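# Remove elastic band from tea caddies, lay it flat

## Task

Get the elastic band off the tea caddies and set it down flat on the tabletop, far enough from every caddy, with the band not crossing itself anywhere. All caddies must still be upright and close to their starting spots. Finally open the grippers and move the arms away; the result only counts if it holds without any robot supporting it.

## Robot and tools

Setup: four identical i2rt Big YAM arms named arm1, arm2, arm3 and arm4 are fixed to the table top. Each has six joints, a two-finger gripper and a wrist camera. In the scene frame (metres, origin on the floor, +z up) the bases sit at about: arm1 x=+0.32 y=+0.46 z=+0.72 facing -125 deg; arm2 x=-0.32 y=+0.46 z=+0.72 facing -55 deg; arm3 x=-0.32 y=-0.46 z=+0.72 facing +55 deg; arm4 x=+0.32 y=-0.46 z=+0.72 facing +125 deg. Facing angles are measured counter-clockwise from +x, so all four arms point in toward the table centre. The hand can reach roughly 1.0 m out from the joint 1 axis. The hand point is midway between the fingertips; its z axis runs along the fingers and the fingers close along its y axis.

Joints (absolute targets, radians except the gripper, with the tolerance that counts as arrived):
- joint1_rad -2.879 to 2.879 (±0.045): yaws the whole arm about its base, positive is counter-clockwise seen from above, 0 means the arm extends in its base's facing direction.
- joint2_rad 0 to 3.141 (±0.14): shoulder; 0 has the upper arm lying back roughly horizontal, larger values lift it up and then over to the front.
- joint3_rad 0 to 3.019 (±0.09): elbow; 0 is fully folded, larger opens it.
- joint4_rad -1.692 to 1.57 (±0.055): wrist pitch, positive tilts the fingertips up.
- joint5_rad -1.57 to 1.57 (±0.03): sideways wrist swing, positive toward the arm's right.
- joint6_rad -2.094 to 2.094 (±0.035): hand roll, positive clockwise when viewed from behind the hand.
- gripper_m 0 to 0.093 (±0.003): fingertip gap in metres; each pad squeezes with up to about 50 to 62 N.
With joints 1 and 6 at 0 and the hand level and forward, the wrist camera rides on top of the hand looking toward the fingertips. Joints move at different speeds, so the hand can sweep a wide curve between postures.

Tool execute_actions: argument actions is a list holding one action or none. The action is an object keyed by arm name; each arm takes a joints object mapping any of the seven joint names above to an absolute target (not an offset). Arms and joints you omit are not re-commanded but may keep pushing toward earlier targets. All motions in the action begin together and may finish at different times. Optional cameras lists which images to return: arm1_cam_wrist, arm2_cam_wrist, arm3_cam_wrist, arm4_cam_wrist, cam_high, cam_low or all; omitted, null or ["all"] gives every camera, [] gives none. An unknown key, unknown camera or value outside a range rejects the whole call and nothing moves. An empty actions list only reports state and pictures. The result gives each robot's joint_positions, joint_status, an on_its_own section for joints this call did not command ("held at" is the target being held, not the actual position), and a pictures line naming the cameras in image order.

joint_status words: "off_target" means the joint stopped short and may still be pushing. After "contact_stop" or "time_out" the joint keeps its resting place, except that a timed-out joint may keep pushing to its target or to a nearby one (at most 0.375, 0.375, 0.113, 0.225, 0.075, 0.3 rad away for joints 1 to 6) and will move there if the path clears; send the reported position to relieve it. "joint command not followed", usually with a cause line, means a self- and inter-arm clearance check refused that arm's joint targets (its gripper still acts); such joints show "not_followed" and may be retried on later actions. That check can react too late and ignores fingers, gripper housings and wrist cameras, so arms can still collide. A held load makes a joint sag. Very small target changes may not move a joint. If a result reports a stop, later motion calls in the same reply are skipped.

Tool wait: seconds from 0 to 10; commands nothing and returns the same state and images as an empty action.

Tool zoom_image: camera (one of the six names) and region [x0, y0, x1, y1] in that camera's pixels, origin top-left, at most 504 by 504; only cameras with full images in the latest result can be zoomed. Wrist images are 616x616 fisheye; cam_high and cam_low are fixed room cameras at 672x504. Calibration lines (K, distortion, T_world_to_cam) accompany the images; they may be a few degrees and millimetres off, and wrist camera poses inherit joint reading errors.

Tool finished_scene: argument scene, the current scene's number. It ends the scene after the last command is held and cannot be reversed; its result reports success and gives the next task. Replying without any tool call ends everything.

Cautions: the robots keep pushing on contact and can push hard. Two robots pressing hard on each other fails immediately; hard hits may too, and no state line reports robot-to-robot contact (objects touching robots do not count). Knocking items off the work area fails. Drops, slips, slams and strong pushes cost quality. Sustained loads heat motors: a MOTOR HOT line appears from 85 °C, and at 100 °C that arm and its gripper go limp and fall, shown as an OVER-TEMPERATURE FAULT with "limit_stop_at_motor_heat" in joint_status; resend targets afterward. Arms act independently, so a stalled arm does not pause the others. The robot holds its last command while you think, so shorter robot motion is better.

Each tool is called after ">>>" as a command line: name --argument value for each argument, lists and objects as JSON in quotes; but a table of rows of numbers goes row by row, as --pt "numbers of a row", without its own name.

## Session

>>> execute_actions --actions '[]'

Scene clock: 0.00 s.
Motor temperatures (°C, as the motors report them): arm1=[18 20 19 20 20 21] | arm2=[19 20 20 21 19 19] | arm3=[19 19 19 19 19 21] | arm4=[22 19 19 22 19 18]
arm1.joint_positions: joint1_rad=-0.017 joint2_rad=+0.447 joint3_rad=+1.471 joint4_rad=-1.522 joint5_rad=-0.015 joint6_rad=+0.012 gripper_m=+0.095
arm1.joint_status: not commanded
arm1.hand: x=+0.2472 y=+0.3534 z=+1.3594 quat_wxyz=(-0.233, -0.770, -0.386, +0.451) (m; scene frame)
arm2.joint_positions: joint1_rad=+0.010 joint2_rad=+0.445 joint3_rad=+1.474 joint4_rad=-1.548 joint5_rad=-0.008 joint6_rad=-0.009 gripper_m=+0.094
arm2.joint_status: not commanded
arm2.hand: x=-0.2434 y=+0.3676 z=+1.3071 quat_wxyz=(-0.447, -0.381, -0.776, +0.229) (m; scene frame)
arm3.joint_positions: joint1_rad=+0.014 joint2_rad=+0.441 joint3_rad=+1.470 joint4_rad=-1.539 joint5_rad=-0.010 joint6_rad=-0.016 gripper_m=+0.094
arm3.joint_status: not commanded
arm3.hand: x=-0.2584 y=-0.3577 z=+1.3439 quat_wxyz=(-0.441, +0.430, -0.747, -0.248) (m; scene frame)
arm4.joint_positions: joint1_rad=+0.008 joint2_rad=+0.450 joint3_rad=+1.453 joint4_rad=-1.526 joint5_rad=-0.008 joint6_rad=+0.010 gripper_m=+0.094
arm4.joint_status: not commanded
arm4.hand: x=+0.2450 y=-0.3527 z=+1.3156 quat_wxyz=(-0.228, +0.765, -0.407, -0.444) (m; scene frame)
pictures: arm1_cam_wrist, arm2_cam_wrist, arm3_cam_wrist, arm4_cam_wrist, cam_high, cam_low
Images, in order (width x height): arm1_cam_wrist 616x616, arm2_cam_wrist 616x616, arm3_cam_wrist 616x616, arm4_cam_wrist 616x616, cam_high 672x504, cam_low 672x504.

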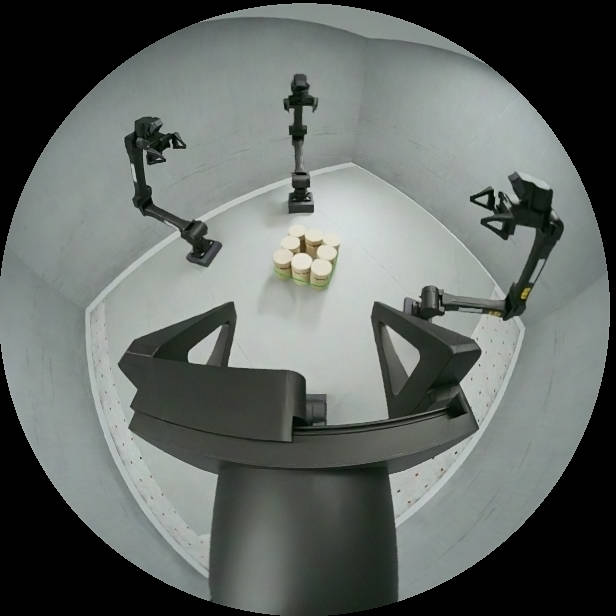

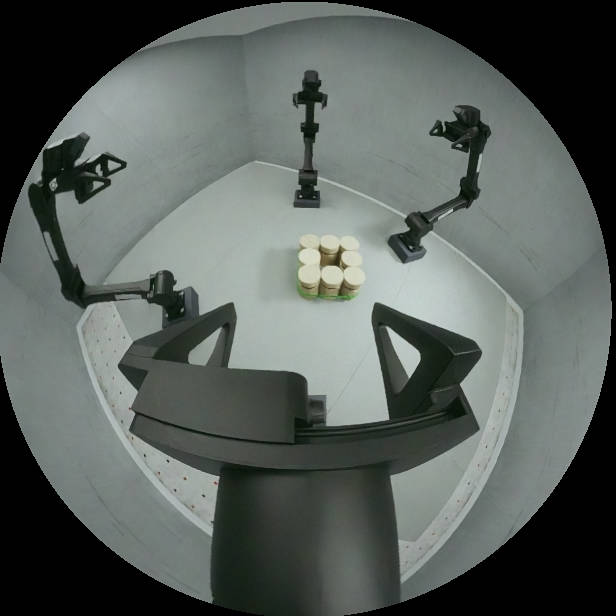

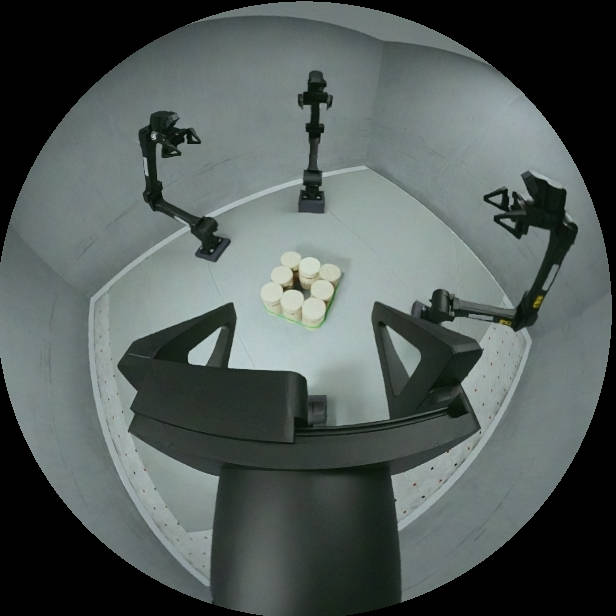

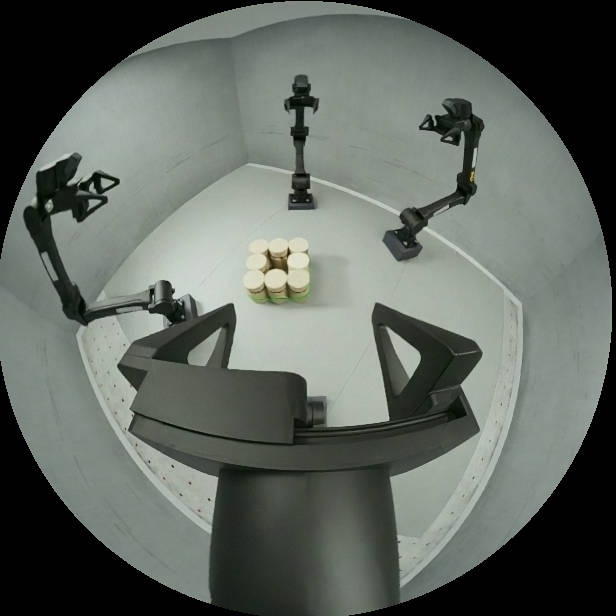

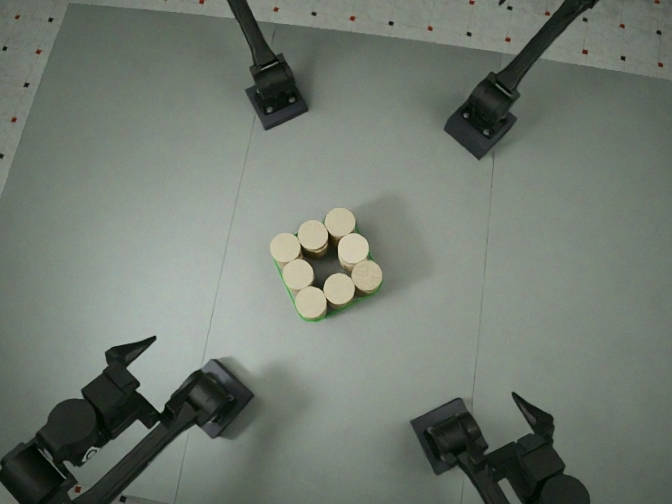

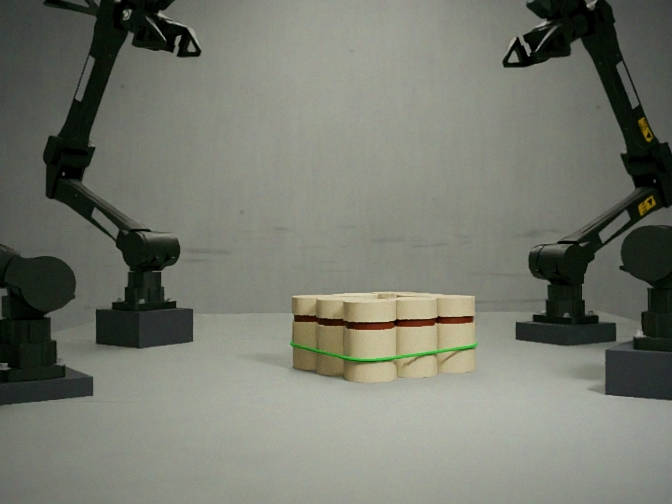

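>>> zoom_image --camera "cam_low" --region '[260, 270, 510, 400]'

>>> zoom_image --camera "cam_high" --region '[250, 190, 410, 340]'

>>> execute_actions --actions '[{"arm1":{"joints":{"joint4_rad":-0.9}},"arm2":{"joints":{"joint3_rad":1.0}},"arm3":{"joints":{"joint2_rad":0.9}},"arm4":{"joints":{"joint5_rad":0.6}}}]' --cameras '[]'

>>> execute_actions --actions '[{"arm1":{"joints":{"joint1_rad":0.6}},"arm2":{"joints":{"joint1_rad":-0.6}},"arm3":{"joints":{"joint1_rad":0.6}},"arm4":{"joints":{"joint1_rad":-0.6,"joint5_rad":0}}}]' --cameras '[]'

Region (260, 270, 510, 400) of cam_low's 672x504 image, scaled by 2.016, with more detail than that image has; it fills the top 262 rows of this view, and the rest is white.

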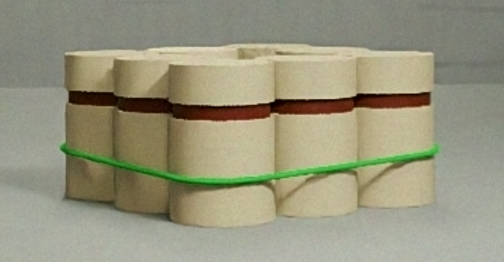

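Region (250, 190, 410, 340) of cam_high's 672x504 image, scaled by 3.150, with more detail than that image has; it fills the top 472 rows of this view, and the rest is white.

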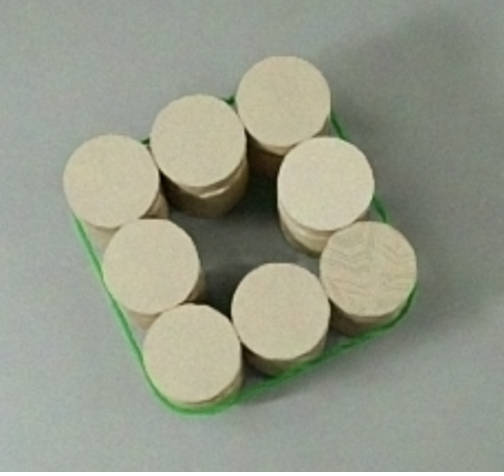

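Scene clock: 46.77 s.
Motor temperatures (°C, as the motors report them): arm1=[18 20 21 20 20 21] | arm2=[19 20 23 21 19 19] | arm3=[19 19 23 19 19 21] | arm4=[22 19 22 22 19 18]
arm1.joint_positions: joint1_rad=-0.017 joint2_rad=+0.447 joint3_rad=+1.471 joint4_rad=-0.914 joint5_rad=-0.015 joint6_rad=+0.012 gripper_m=+0.095
arm1.joint_status: all done
arm1.hand: x=+0.2302 y=+0.3291 z=+1.5035 quat_wxyz=(-0.339, -0.598, -0.303, +0.660) (m; scene frame)
arm2.joint_positions: joint1_rad=+0.010 joint2_rad=+0.450 joint3_rad=+1.006 joint4_rad=-1.548 joint5_rad=-0.008 joint6_rad=-0.009 gripper_m=+0.094
arm2.joint_status: all done
arm2.hand: x=-0.2156 y=+0.3265 z=+1.0995 quat_wxyz=(-0.254, -0.425, -0.859, +0.131) (m; scene frame)
arm3.joint_positions: joint1_rad=+0.014 joint2_rad=+0.904 joint3_rad=+1.468 joint4_rad=-1.539 joint5_rad=-0.010 joint6_rad=-0.016 gripper_m=+0.094
arm3.joint_status: all done
arm3.hand: x=-0.1637 y=-0.2024 z=+1.2539 quat_wxyz=(-0.255, +0.476, -0.829, -0.146) (m; scene frame)
arm4.joint_positions: joint1_rad=+0.008 joint2_rad=+0.450 joint3_rad=+1.453 joint4_rad=-1.526 joint5_rad=+0.597 joint6_rad=+0.010 gripper_m=+0.094
arm4.joint_status: all done
arm4.hand: x=+0.3405 y=-0.3187 z=+1.3307 quat_wxyz=(-0.447, +0.661, -0.520, -0.304) (m; scene frame)
pictures: none
No camera images: the call's "cameras" was empty. Leave "cameras" out to get every camera's image.

Scene clock: 48.00 s.
Motor temperatures (°C, as the motors report them): arm1=[18 20 21 20 20 21] | arm2=[19 20 23 21 19 19] | arm3=[19 19 23 19 19 21] | arm4=[22 19 22 22 19 18]
arm1.joint_positions: joint1_rad=+0.595 joint2_rad=+0.447 joint3_rad=+1.471 joint4_rad=-0.914 joint5_rad=-0.015 joint6_rad=+0.012 gripper_m=+0.095
arm1.joint_status: all done
arm1.hand: x=+0.3176 y=+0.2999 z=+1.5032 quat_wxyz=(-0.523, -0.480, -0.468, +0.526) (m; scene frame)
arm2.joint_positions: joint1_rad=-0.595 joint2_rad=+0.450 joint3_rad=+1.006 joint4_rad=-1.548 joint5_rad=-0.008 joint6_rad=-0.009 gripper_m=+0.094
arm2.joint_status: all done
arm2.hand: x=-0.3107 y=+0.2929 z=+1.1005 quat_wxyz=(-0.206, -0.661, -0.693, +0.202) (m; scene frame)
arm3.joint_positions: joint1_rad=+0.591 joint2_rad=+0.904 joint3_rad=+1.468 joint4_rad=-1.539 joint5_rad=-0.010 joint6_rad=-0.016 gripper_m=+0.094
arm3.joint_status: all done
arm3.hand: x=-0.3298 y=-0.1590 z=+1.2540 quat_wxyz=(-0.203, +0.692, -0.659, -0.213) (m; scene frame)
arm4.joint_positions: joint1_rad=-0.595 joint2_rad=+0.450 joint3_rad=+1.453 joint4_rad=-1.526 joint5_rad=+0.003 joint6_rad=+0.010 gripper_m=+0.094
arm4.joint_status: all done
arm4.hand: x=+0.3200 y=-0.3297 z=+1.3158 quat_wxyz=(-0.354, +0.608, -0.617, -0.352) (m; scene frame)
pictures: none
No camera images: the call's "cameras" was empty. Leave "cameras" out to get every camera's image.

>>> execute_actions --actions '[{"arm1":{"joints":{"joint1_rad":0.075,"joint2_rad":1.355,"joint3_rad":0.727,"joint4_rad":-0.222,"joint5_rad":0,"joint6_rad":-1.57,"gripper_m":0.04}},"arm2":{"joints":{"joint1_rad":-0.274,"joint2_rad":1.243,"joint3_rad":0.775,"joint4_rad":-0.382,"joint5_rad":0,"joint6_rad":1.57,"gripper_m":0.04}},"arm3":{"joints":{"joint1_rad":-0.122,"joint2_rad":0.605,"joint3_rad":0.335,"joint4_rad":-0.58,"joint5_rad":0,"joint6_rad":-1.57,"gripper_m":0.04}},"arm4":{"joints":{"joint1_rad":0.136,"joint2_rad":0.79,"joint3_rad":0.462,"joint4_rad":-0.522,"joint5_rad":0,"joint6_rad":1.57,"gripper_m":0.04}}}]'

Scene clock: 150.23 s.
Motor temperatures (°C, as the motors report them): arm1=[18 21 22 20 20 21] | arm2=[19 20 25 21 19 19] | arm3=[19 19 29 19 19 21] | arm4=[22 19 23 22 19 18]
arm1.joint_positions: joint1_rad=+0.069 joint2_rad=+1.337 joint3_rad=+0.716 joint4_rad=-0.234 joint5_rad=-0.001 joint6_rad=-1.560 gripper_m=+0.040
arm1.joint_status: all done
arm1.hand: x=+0.0702 y=+0.0582 z=+0.8989 quat_wxyz=(+0.095, -0.262, -0.901, +0.333) (m; scene frame)
arm2.joint_positions: joint1_rad=-0.276 joint2_rad=+1.245 joint3_rad=+0.786 joint4_rad=-0.400 joint5_rad=+0.000 joint6_rad=+1.553 gripper_m=+0.040
arm2.joint_status: all done
arm2.hand: x=-0.1582 y=+0.0214 z=+0.9034 quat_wxyz=(-0.345, -0.921, -0.173, -0.054) (m; scene frame)
arm3.joint_positions: joint1_rad=-0.113 joint2_rad=+0.611 joint3_rad=+0.331 joint4_rad=-0.599 joint5_rad=+0.000 joint6_rad=-1.560 gripper_m=+0.040
arm3.joint_status: all done
arm3.hand: x=-0.1480 y=-0.2461 z=+0.8914 quat_wxyz=(-0.321, +0.886, -0.317, +0.110) (m; scene frame)
arm4.joint_positions: joint1_rad=+0.133 joint2_rad=+0.795 joint3_rad=+0.457 joint4_rad=-0.542 joint5_rad=+0.000 joint6_rad=+1.560 gripper_m=+0.040
arm4.joint_status: all done
arm4.hand: x=+0.1067 y=-0.2178 z=+0.8919 quat_wxyz=(+0.117, +0.338, -0.879, -0.316) (m; scene frame)
pictures: arm1_cam_wrist, arm2_cam_wrist, arm3_cam_wrist, arm4_cam_wrist, cam_high, cam_low
camera_calibration (this result's frames):
arm1_cam_wrist: T_world_to_cam=[[-0.414318, -0.649015, 0.638059, -0.505473], [-0.476382, 0.752002, 0.45558, -0.418056], [-0.7755, -0.115205, -0.620747, 0.740717], [0, 0, 0, 1]] pos_world=[0.165845, 0.071653, 0.972777]
arm2_cam_wrist: T_world_to_cam=[[-0.286954, 0.696441, -0.657745, 0.533108], [0.629849, 0.654505, 0.418227, -0.285541], [0.721768, -0.294268, -0.626465, 0.815247], [0, 0, 0, 1]] pos_world=[-0.255594, 0.055511, 0.980793]
arm3_cam_wrist: T_world_to_cam=[[0.494578, 0.590858, 0.637401, -0.345261], [0.396295, -0.806009, 0.439658, -0.526676], [0.773526, 0.0351537, -0.632788, 0.811109], [0, 0, 0, 1]] pos_world=[-0.247937, -0.249019, 0.964887]
arm4_cam_wrist: T_world_to_cam=[[0.522443, -0.574515, -0.630068, 0.380016], [-0.362533, -0.818482, 0.445709, -0.53169], [-0.771766, -0.00443727, -0.635891, 0.774835], [0, 0, 0, 1]] pos_world=[0.206699, -0.213416, 0.969126]
Images, in order (width x height): arm1_cam_wrist 616x616, arm2_cam_wrist 616x616, arm3_cam_wrist 616x616, arm4_cam_wrist 616x616, cam_high 672x504, cam_low 672x504.

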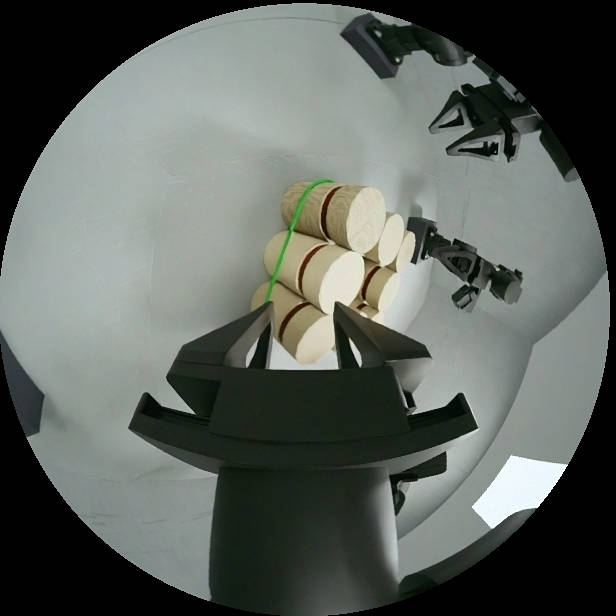

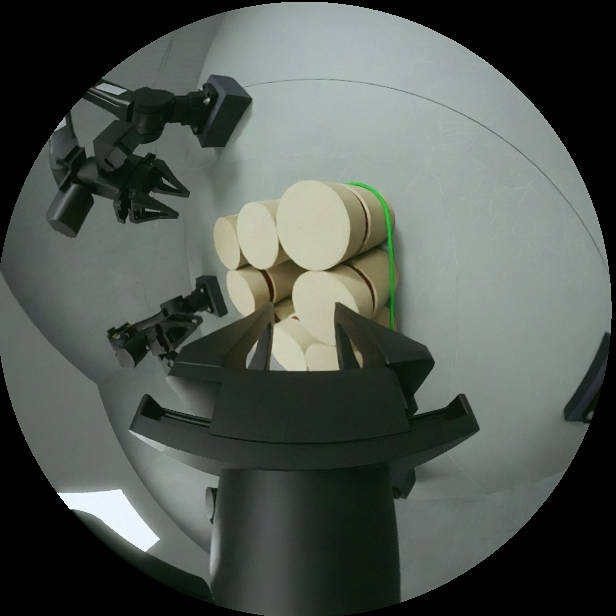

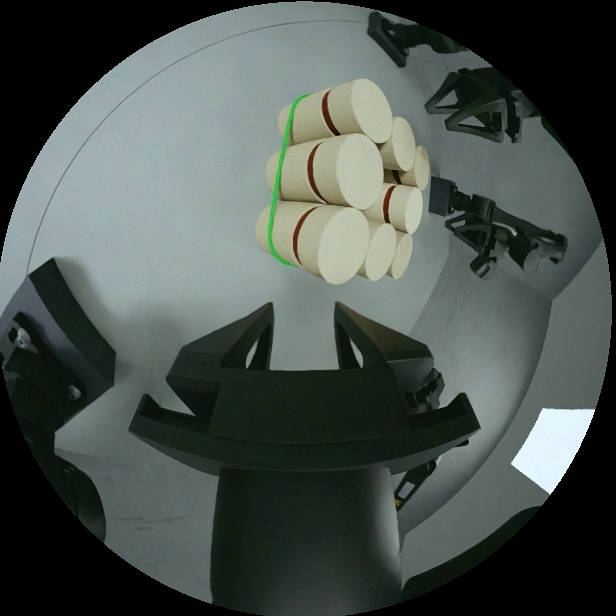

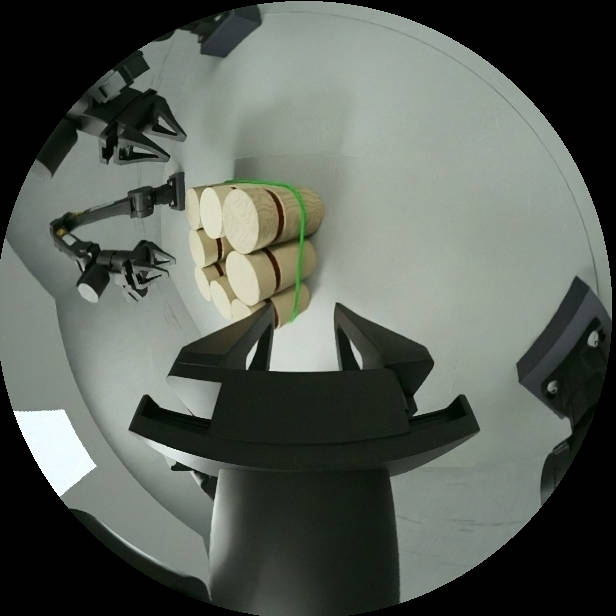

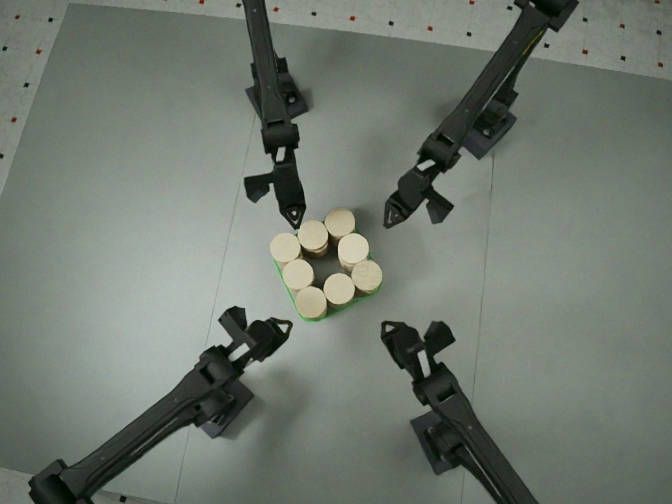

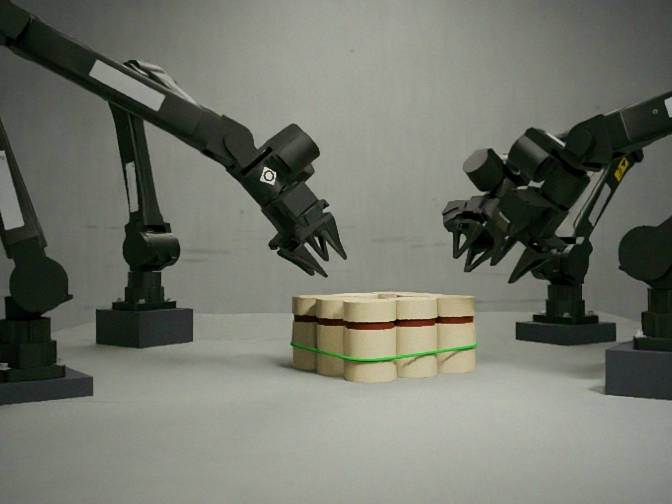

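>>> execute_actions --actions '[{"arm1":{"joints":{"joint1_rad":-0.03}},"arm2":{"joints":{"joint1_rad":-0.325,"joint2_rad":1.055,"joint3_rad":0.636,"joint4_rad":-0.42}},"arm3":{"joints":{"joint1_rad":0.056}},"arm4":{"joints":{"joint1_rad":0.15}}}]' --cameras '[]'

>>> execute_actions --actions '[{"arm1":{"joints":{"joint2_rad":1.593,"joint3_rad":0.567,"joint4_rad":0.19}},"arm2":{"joints":{"joint2_rad":1.309,"joint3_rad":0.464,"joint4_rad":0.01}},"arm3":{"joints":{"joint2_rad":1.0,"joint3_rad":0.116,"joint4_rad":0.05}},"arm4":{"joints":{"joint2_rad":1.266,"joint3_rad":0.376,"joint4_rad":0.055}}}]'

Scene clock: 177.77 s.
Motor temperatures (°C, as the motors report them): arm1=[18 21 23 20 20 21] | arm2=[19 20 25 21 19 19] | arm3=[19 19 30 20 19 21] | arm4=[22 19 25 22 19 18]
arm1.joint_positions: joint1_rad=-0.036 joint2_rad=+1.337 joint3_rad=+0.716 joint4_rad=-0.234 joint5_rad=-0.001 joint6_rad=-1.561 gripper_m=+0.040
arm1.joint_status: all done
arm1.hand: x=+0.0294 y=+0.0867 z=+0.8992 quat_wxyz=(+0.113, -0.308, -0.886, +0.328) (m; scene frame)
arm2.joint_positions: joint1_rad=-0.324 joint2_rad=+1.050 joint3_rad=+0.641 joint4_rad=-0.416 joint5_rad=+0.000 joint6_rad=+1.555 gripper_m=+0.040
arm2.joint_status: all done
arm2.hand: x=-0.1965 y=+0.0700 z=+0.9082 quat_wxyz=(-0.362, -0.919, -0.150, -0.048) (m; scene frame)
arm3.joint_positions: joint1_rad=+0.048 joint2_rad=+0.611 joint3_rad=+0.331 joint4_rad=-0.599 joint5_rad=+0.000 joint6_rad=-1.561 gripper_m=+0.040
arm3.joint_status: all done
arm3.hand: x=-0.1847 y=-0.2212 z=+0.8915 quat_wxyz=(-0.329, +0.909, -0.244, +0.084) (m; scene frame)
arm4.joint_positions: joint1_rad=+0.141 joint2_rad=+0.795 joint3_rad=+0.457 joint4_rad=-0.542 joint5_rad=+0.000 joint6_rad=+1.561 gripper_m=+0.040
arm4.joint_status: all done
arm4.hand: x=+0.1047 y=-0.2196 z=+0.8919 quat_wxyz=(+0.119, +0.341, -0.877, -0.316) (m; scene frame)
pictures: none
No camera images: the call's "cameras" was empty. Leave "cameras" out to get every camera's image.

Scene clock: 179.07 s.
Motor temperatures (°C, as the motors report them): arm1=[18 21 23 20 20 21] | arm2=[19 20 25 21 19 19] | arm3=[19 19 29 20 19 21] | arm4=[22 19 25 22 19 18]
arm1.joint_positions: joint1_rad=-0.036 joint2_rad=+1.598 joint3_rad=+0.553 joint4_rad=+0.178 joint5_rad=-0.001 joint6_rad=-1.562 gripper_m=+0.040
arm1.joint_status: all done
arm1.hand: x=+0.0426 y=+0.1048 z=+0.7816 quat_wxyz=(+0.112, -0.308, -0.888, +0.322) (m; scene frame)
arm2.joint_positions: joint1_rad=-0.324 joint2_rad=+1.319 joint3_rad=+0.458 joint4_rad=-0.008 joint5_rad=+0.000 joint6_rad=+1.556 gripper_m=+0.040
arm2.joint_status: all done
arm2.hand: x=-0.2001 y=+0.0774 z=+0.7850 quat_wxyz=(-0.342, -0.926, -0.151, -0.045) (m; scene frame)
arm3.joint_positions: joint1_rad=+0.048 joint2_rad=+0.990 joint3_rad=+0.100 joint4_rad=+0.031 joint5_rad=+0.000 joint6_rad=-1.562 gripper_m=+0.040
arm3.joint_status: all done
arm3.hand: x=-0.1859 y=-0.2232 z=+0.7848 quat_wxyz=(-0.338, +0.905, -0.242, +0.087) (m; scene frame)
arm4.joint_positions: joint1_rad=+0.141 joint2_rad=+1.265 joint3_rad=+0.372 joint4_rad=+0.035 joint5_rad=+0.000 joint6_rad=+1.562 gripper_m=+0.040
arm4.joint_status: all done
arm4.hand: x=+0.0711 y=-0.1821 z=+0.7877 quat_wxyz=(+0.123, +0.340, -0.874, -0.325) (m; scene frame)
pictures: arm1_cam_wrist, arm2_cam_wrist, arm3_cam_wrist, arm4_cam_wrist, cam_high, cam_low
camera_calibration (this result's frames):
arm1_cam_wrist: T_world_to_cam=[[-0.482709, -0.609573, 0.628819, -0.405802], [-0.39858, 0.792249, 0.462034, -0.425373], [-0.779825, -0.0276065, -0.625389, 0.646542], [0, 0, 0, 1]] pos_world=[0.13876, 0.107484, 0.856053]
arm2_cam_wrist: T_world_to_cam=[[-0.253018, 0.71519, -0.651525, 0.404691], [0.661618, 0.619255, 0.42283, -0.240771], [0.705864, -0.324077, -0.629865, 0.789593], [0, 0, 0, 1]] pos_world=[-0.295654, 0.115557, 0.862808]
arm3_cam_wrist: T_world_to_cam=[[0.384577, 0.651878, 0.653571, -0.291655], [0.516944, -0.738677, 0.43258, -0.403249], [0.764768, 0.171499, -0.621063, 0.791754], [0, 0, 0, 1]] pos_world=[-0.284886, -0.243533, 0.856784]
arm4_cam_wrist: T_world_to_cam=[[0.517125, -0.560558, -0.646805, 0.369638], [-0.349694, -0.828115, 0.438109, -0.465591], [-0.781215, -0.00037306, -0.624262, 0.673498], [0, 0, 0, 1]] pos_world=[0.172184, -0.178109, 0.863503]
Images, in order (width x height): arm1_cam_wrist 616x616, arm2_cam_wrist 616x616, arm3_cam_wrist 616x616, arm4_cam_wrist 616x616, cam_high 672x504, cam_low 672x504.

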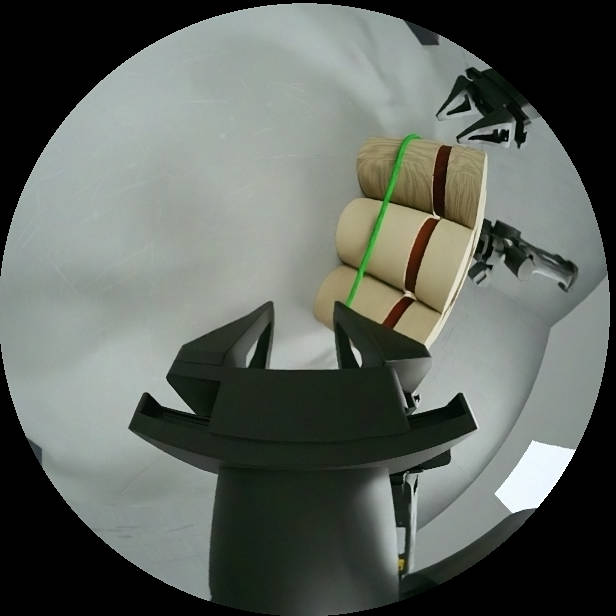

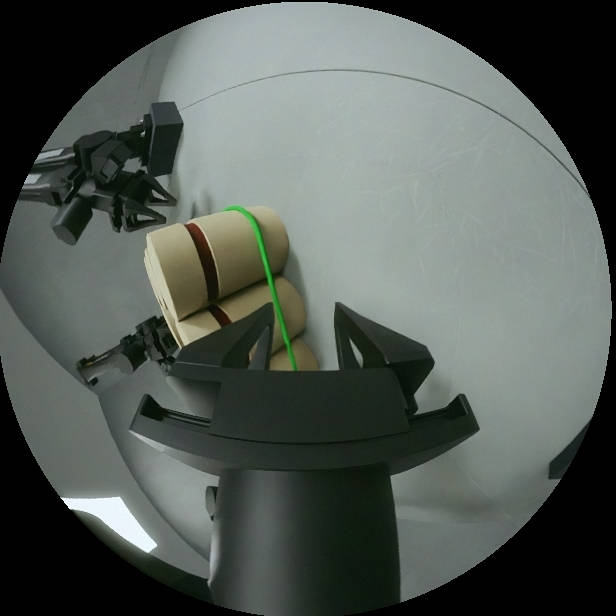

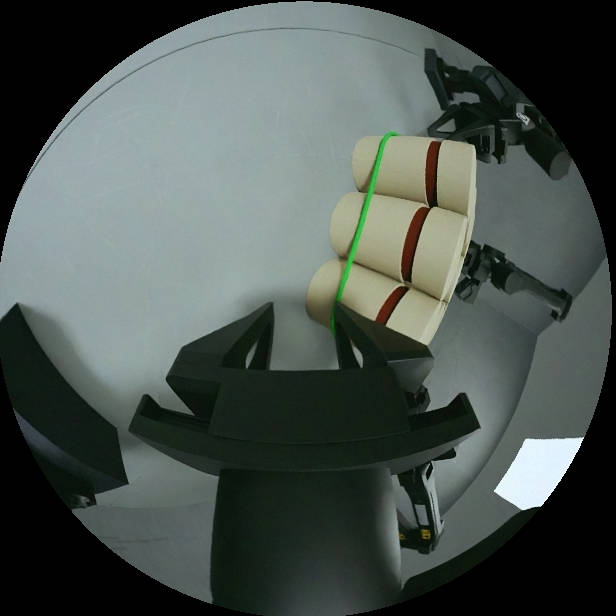

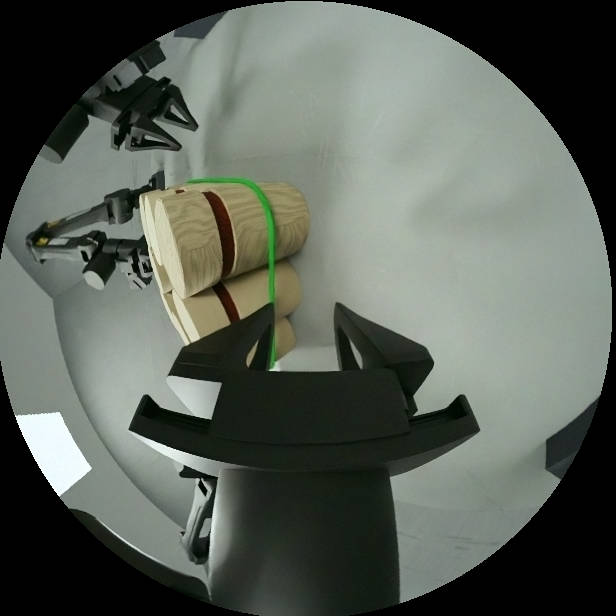

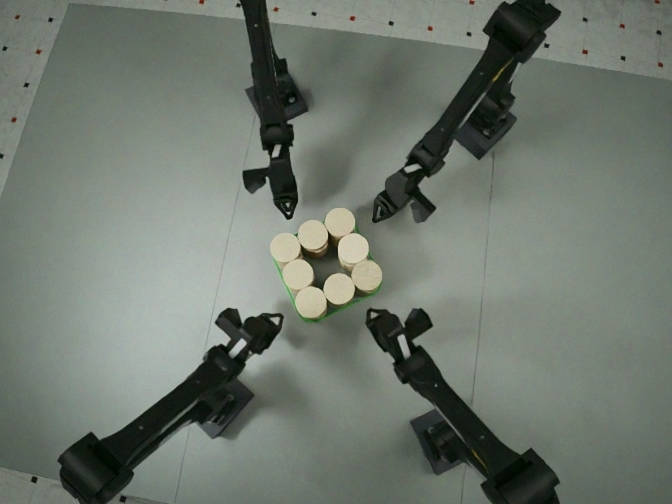

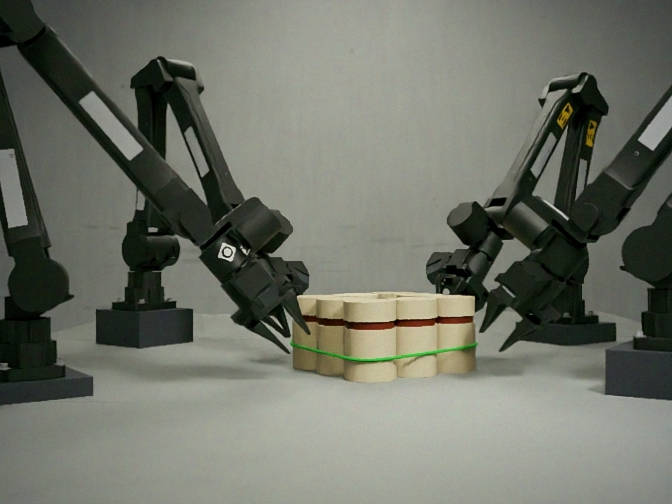

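>>> execute_actions --actions '[{"arm1":{"joints":{"joint1_rad":-0.05,"joint2_rad":1.715,"joint3_rad":0.71,"joint4_rad":0.18}},"arm2":{"joints":{"joint1_rad":-0.287,"joint2_rad":1.468,"joint3_rad":0.565,"joint4_rad":0.08}},"arm3":{"joints":{"joint1_rad":0.071,"joint2_rad":1.285,"joint3_rad":0.212,"joint4_rad":0.245}},"arm4":{"joints":{"joint1_rad":0.166,"joint2_rad":1.403,"joint3_rad":0.473,"joint4_rad":0.105}}}]'

Scene clock: 230.43 s.
Motor temperatures (°C, as the motors report them): arm1=[18 21 22 20 20 21] | arm2=[19 20 25 22 19 19] | arm3=[19 19 28 20 19 21] | arm4=[22 20 24 22 19 18]
arm1.joint_positions: joint1_rad=-0.042 joint2_rad=+1.700 joint3_rad=+0.693 joint4_rad=+0.178 joint5_rad=-0.001 joint6_rad=-1.562 gripper_m=+0.040
arm1.joint_status: all done
arm1.hand: x=+0.0053 y=+0.0613 z=+0.7848 quat_wxyz=(+0.118, -0.308, -0.881, +0.338) (m; scene frame)
arm2.joint_positions: joint1_rad=-0.292 joint2_rad=+1.468 joint3_rad=+0.527 joint4_rad=+0.065 joint5_rad=+0.000 joint6_rad=+1.556 gripper_m=+0.040
arm2.joint_status: all done
arm2.hand: x=-0.1775 y=+0.0510 z=+0.7647 quat_wxyz=(-0.338, -0.925, -0.166, -0.050) (m; scene frame)
arm3.joint_positions: joint1_rad=+0.058 joint2_rad=+1.274 joint3_rad=+0.200 joint4_rad=+0.227 joint5_rad=+0.000 joint6_rad=-1.562 gripper_m=+0.040
arm3.joint_status: all done
arm3.hand: x=-0.1648 y=-0.1793 z=+0.7754 quat_wxyz=(-0.343, +0.905, -0.237, +0.086) (m; scene frame)
arm4.joint_positions: joint1_rad=+0.159 joint2_rad=+1.402 joint3_rad=+0.445 joint4_rad=+0.088 joint5_rad=+0.000 joint6_rad=+1.562 gripper_m=+0.040
arm4.joint_status: all done
arm4.hand: x=+0.0452 y=-0.1638 z=+0.7742 quat_wxyz=(+0.124, +0.348, -0.873, -0.319) (m; scene frame)
pictures: arm1_cam_wrist, arm2_cam_wrist, arm3_cam_wrist, arm4_cam_wrist, cam_high, cam_low
camera_calibration (this result's frames):
arm1_cam_wrist: T_world_to_cam=[[-0.470735, -0.588021, 0.657753, -0.476449], [-0.383881, 0.80776, 0.447391, -0.396839], [-0.794382, -0.0418963, -0.605971, 0.603992], [0, 0, 0, 1]] pos_world=[0.10318, 0.0656933, 0.85693]
arm2_cam_wrist: T_world_to_cam=[[-0.27742, 0.711348, -0.645773, 0.407466], [0.642576, 0.637072, 0.425717, -0.237324], [0.714237, -0.296856, -0.633832, 0.755464], [0, 0, 0, 1]] pos_world=[-0.274041, 0.0856063, 0.843]
arm3_cam_wrist: T_world_to_cam=[[0.374825, 0.649722, 0.661338, -0.330188], [0.522092, -0.737405, 0.428548, -0.373485], [0.766111, 0.184649, -0.615612, 0.760637], [0, 0, 0, 1]] pos_world=[-0.263976, -0.201331, 0.84668]
arm4_cam_wrist: T_world_to_cam=[[0.531859, -0.556818, -0.638028, 0.377688], [-0.338529, -0.830409, 0.442514, -0.457881], [-0.776224, -0.0193637, -0.630159, 0.64604], [0, 0, 0, 1]] pos_world=[0.145589, -0.157416, 0.850703]
Images, in order (width x height): arm1_cam_wrist 616x616, arm2_cam_wrist 616x616, arm3_cam_wrist 616x616, arm4_cam_wrist 616x616, cam_high 672x504, cam_low 672x504.

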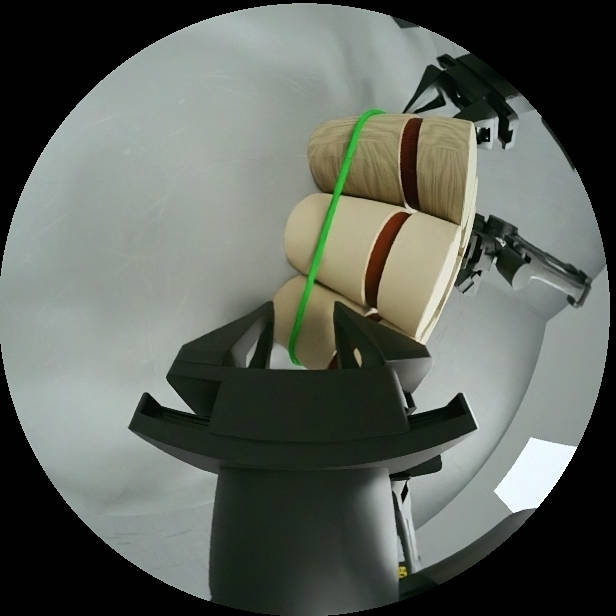

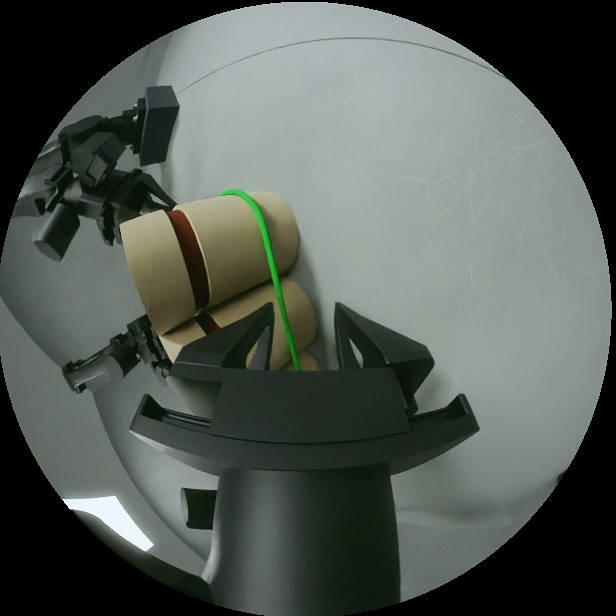

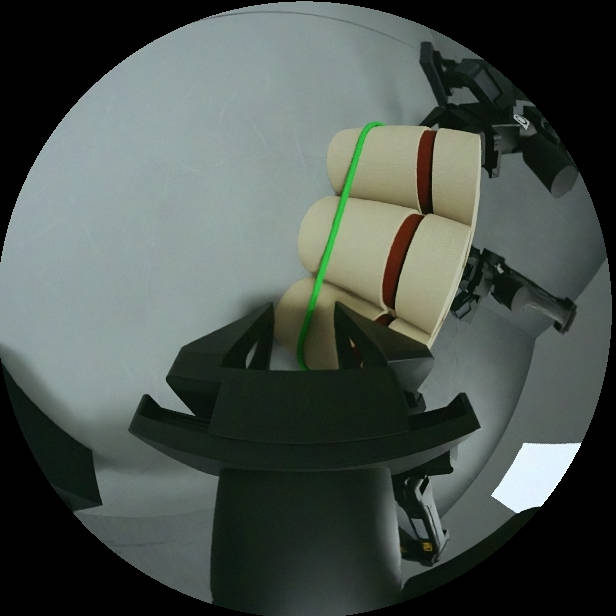

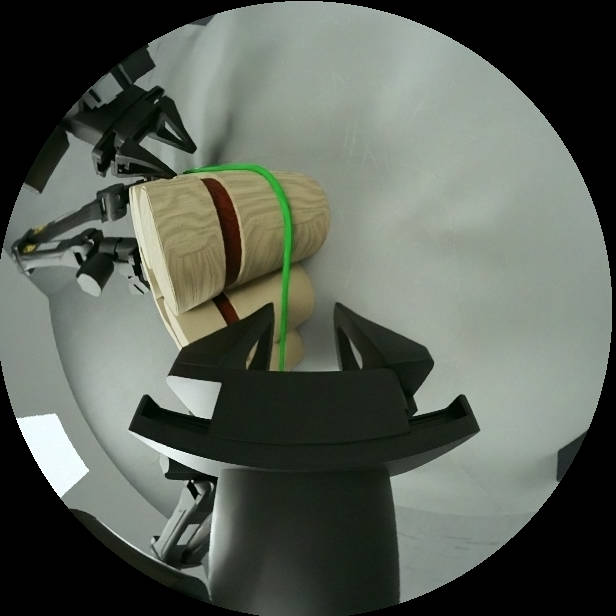

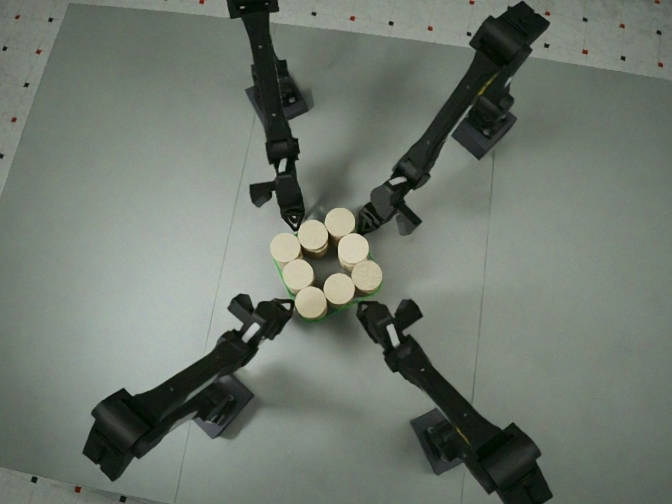

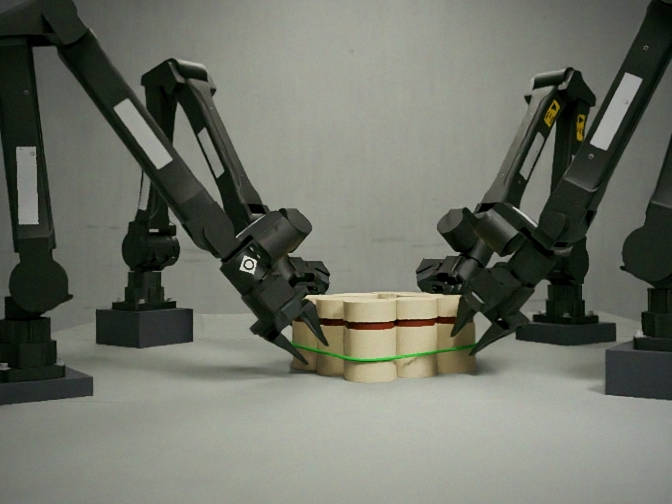

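>>> zoom_image --camera "cam_high" --region '[250, 190, 410, 340]'

>>> zoom_image --camera "cam_low" --region '[240, 260, 540, 400]'

Region (250, 190, 410, 340) of cam_high's 672x504 image, scaled by 3.150, with more detail than that image has; it fills the top 472 rows of this view, and the rest is white.

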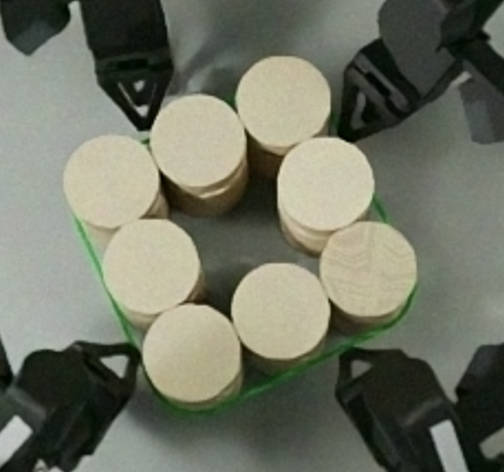

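Region (240, 260, 540, 400) of cam_low's 672x504 image, scaled by 1.680, with more detail than that image has; it fills the top 235 rows of this view, and the rest is white.

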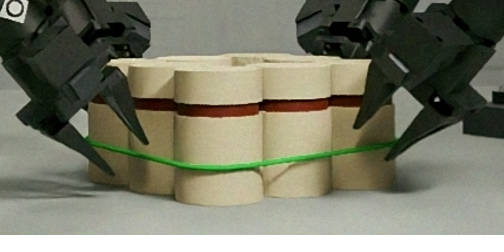

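>>> execute_actions --actions '[{"arm1":{"joints":{"joint2_rad":1.795,"joint3_rad":0.766,"joint4_rad":0.2}},"arm2":{"joints":{"joint2_rad":1.539,"joint3_rad":0.612,"joint4_rad":0.129}},"arm3":{"joints":{"joint1_rad":0.085,"joint2_rad":1.482,"joint3_rad":0.27,"joint4_rad":0.384}},"arm4":{"joints":{"joint2_rad":1.54,"joint3_rad":0.532,"joint4_rad":0.203}}}]'

Scene clock: 273.50 s.
Motor temperatures (°C, as the motors report them): arm1=[18 22 22 20 20 21] | arm2=[19 21 28 22 19 19] | arm3=[19 19 27 20 19 21] | arm4=[22 20 25 22 19 18]
arm1.joint_positions: joint1_rad=-0.042 joint2_rad=+1.779 joint3_rad=+0.740 joint4_rad=+0.188 joint5_rad=+0.000 joint6_rad=-1.562 gripper_m=+0.040
arm1.joint_status: all done
arm1.hand: x=-0.0038 y=+0.0505 z=+0.7647 quat_wxyz=(+0.116, -0.310, -0.885, +0.329) (m; scene frame)
arm2.joint_positions: joint1_rad=-0.292 joint2_rad=+1.533 joint3_rad=+0.569 joint4_rad=+0.110 joint5_rad=+0.003 joint6_rad=+1.556 gripper_m=+0.040
arm2.joint_status: all done
arm2.hand: x=-0.1712 y=+0.0304 z=+0.7604 quat_wxyz=(-0.348, -0.922, -0.164, -0.050) (m; scene frame)
arm3.joint_positions: joint1_rad=+0.077 joint2_rad=+1.471 joint3_rad=+0.243 joint4_rad=+0.363 joint5_rad=-0.002 joint6_rad=-1.562 gripper_m=+0.040
arm3.joint_status: all done
arm3.hand: x=-0.1615 y=-0.1594 z=+0.7506 quat_wxyz=(-0.337, +0.910, -0.229, +0.080) (m; scene frame)
arm4.joint_positions: joint1_rad=+0.157 joint2_rad=+1.542 joint3_rad=+0.500 joint4_rad=+0.183 joint5_rad=+0.002 joint6_rad=+1.563 gripper_m=+0.040
arm4.joint_status: all done
arm4.hand: x=+0.0269 y=-0.1425 z=+0.7539 quat_wxyz=(+0.124, +0.346, -0.872, -0.324) (m; scene frame)
pictures: arm1_cam_wrist, arm2_cam_wrist, arm3_cam_wrist, arm4_cam_wrist, cam_high, cam_low
camera_calibration (this result's frames):
arm1_cam_wrist: T_world_to_cam=[[-0.479488, -0.598469, 0.641815, -0.461169], [-0.388723, 0.800553, 0.45608, -0.388917], [-0.786757, -0.0308034, -0.616494, 0.59165], [0, 0, 0, 1]] pos_world=[0.0931791, 0.0535782, 0.838111]
arm2_cam_wrist: T_world_to_cam=[[-0.272375, 0.698379, -0.661875, 0.434584], [0.642552, 0.64404, 0.415138, -0.218518], [0.716198, -0.312216, -0.624165, 0.735531], [0, 0, 0, 1]] pos_world=[-0.268007, 0.0668746, 0.837448]
arm3_cam_wrist: T_world_to_cam=[[0.367273, 0.666318, 0.648946, -0.317241], [0.540654, -0.720667, 0.433974, -0.348316], [0.756838, 0.191468, -0.624928, 0.745735], [0, 0, 0, 1]] pos_world=[-0.259569, -0.182421, 0.823064]
arm4_cam_wrist: T_world_to_cam=[[0.525683, -0.55358, -0.645915, 0.392914], [-0.339291, -0.832725, 0.437551, -0.43398], [-0.780089, -0.0108604, -0.625574, 0.617375], [0, 0, 0, 1]] pos_world=[0.127814, -0.137172, 0.829892]
Images, in order (width x height): arm1_cam_wrist 616x616, arm2_cam_wrist 616x616, arm3_cam_wrist 616x616, arm4_cam_wrist 616x616, cam_high 672x504, cam_low 672x504.

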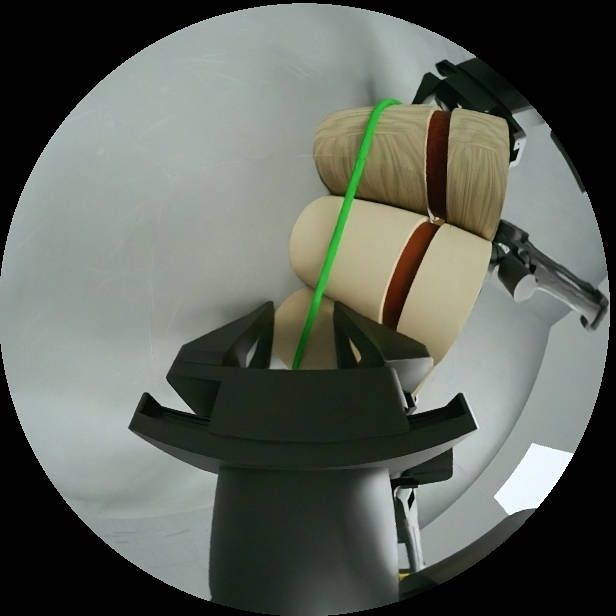

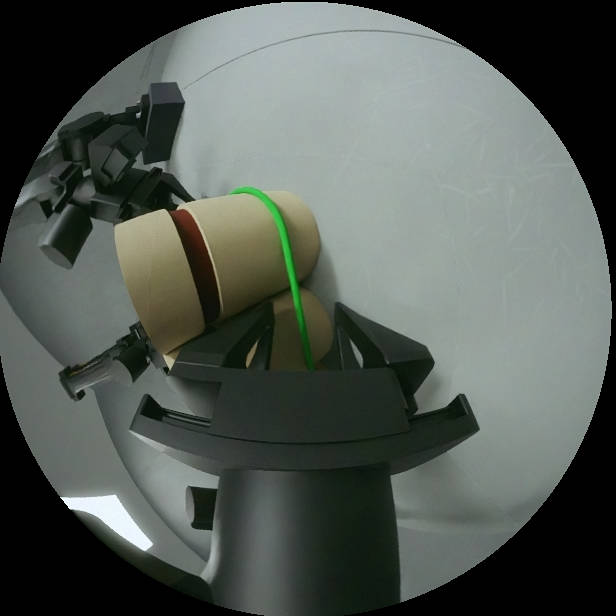

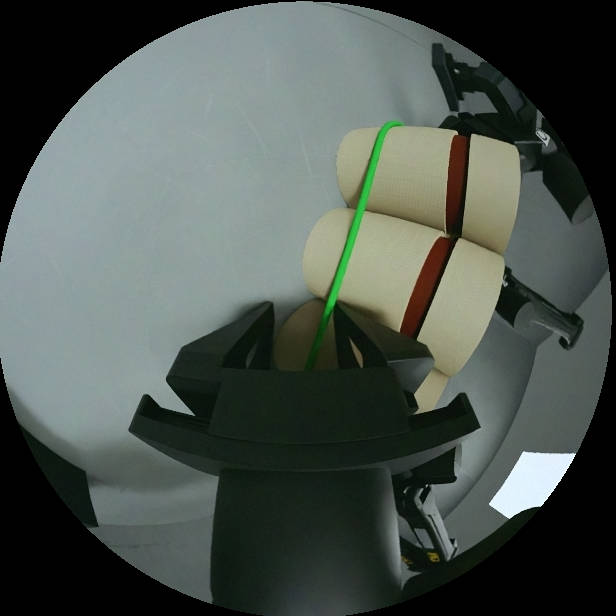

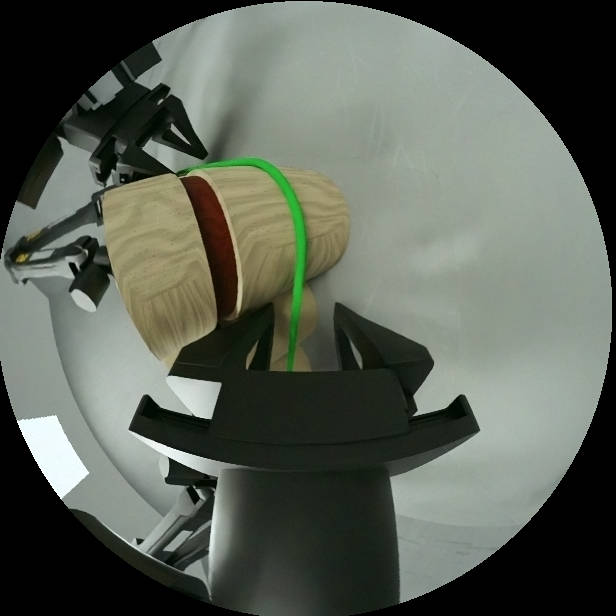

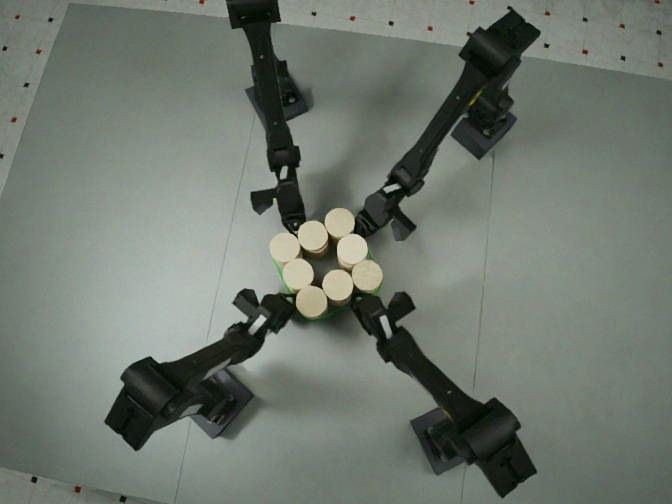

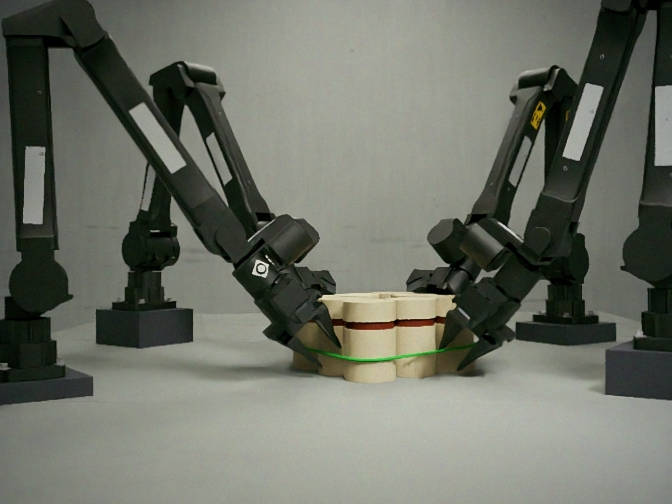

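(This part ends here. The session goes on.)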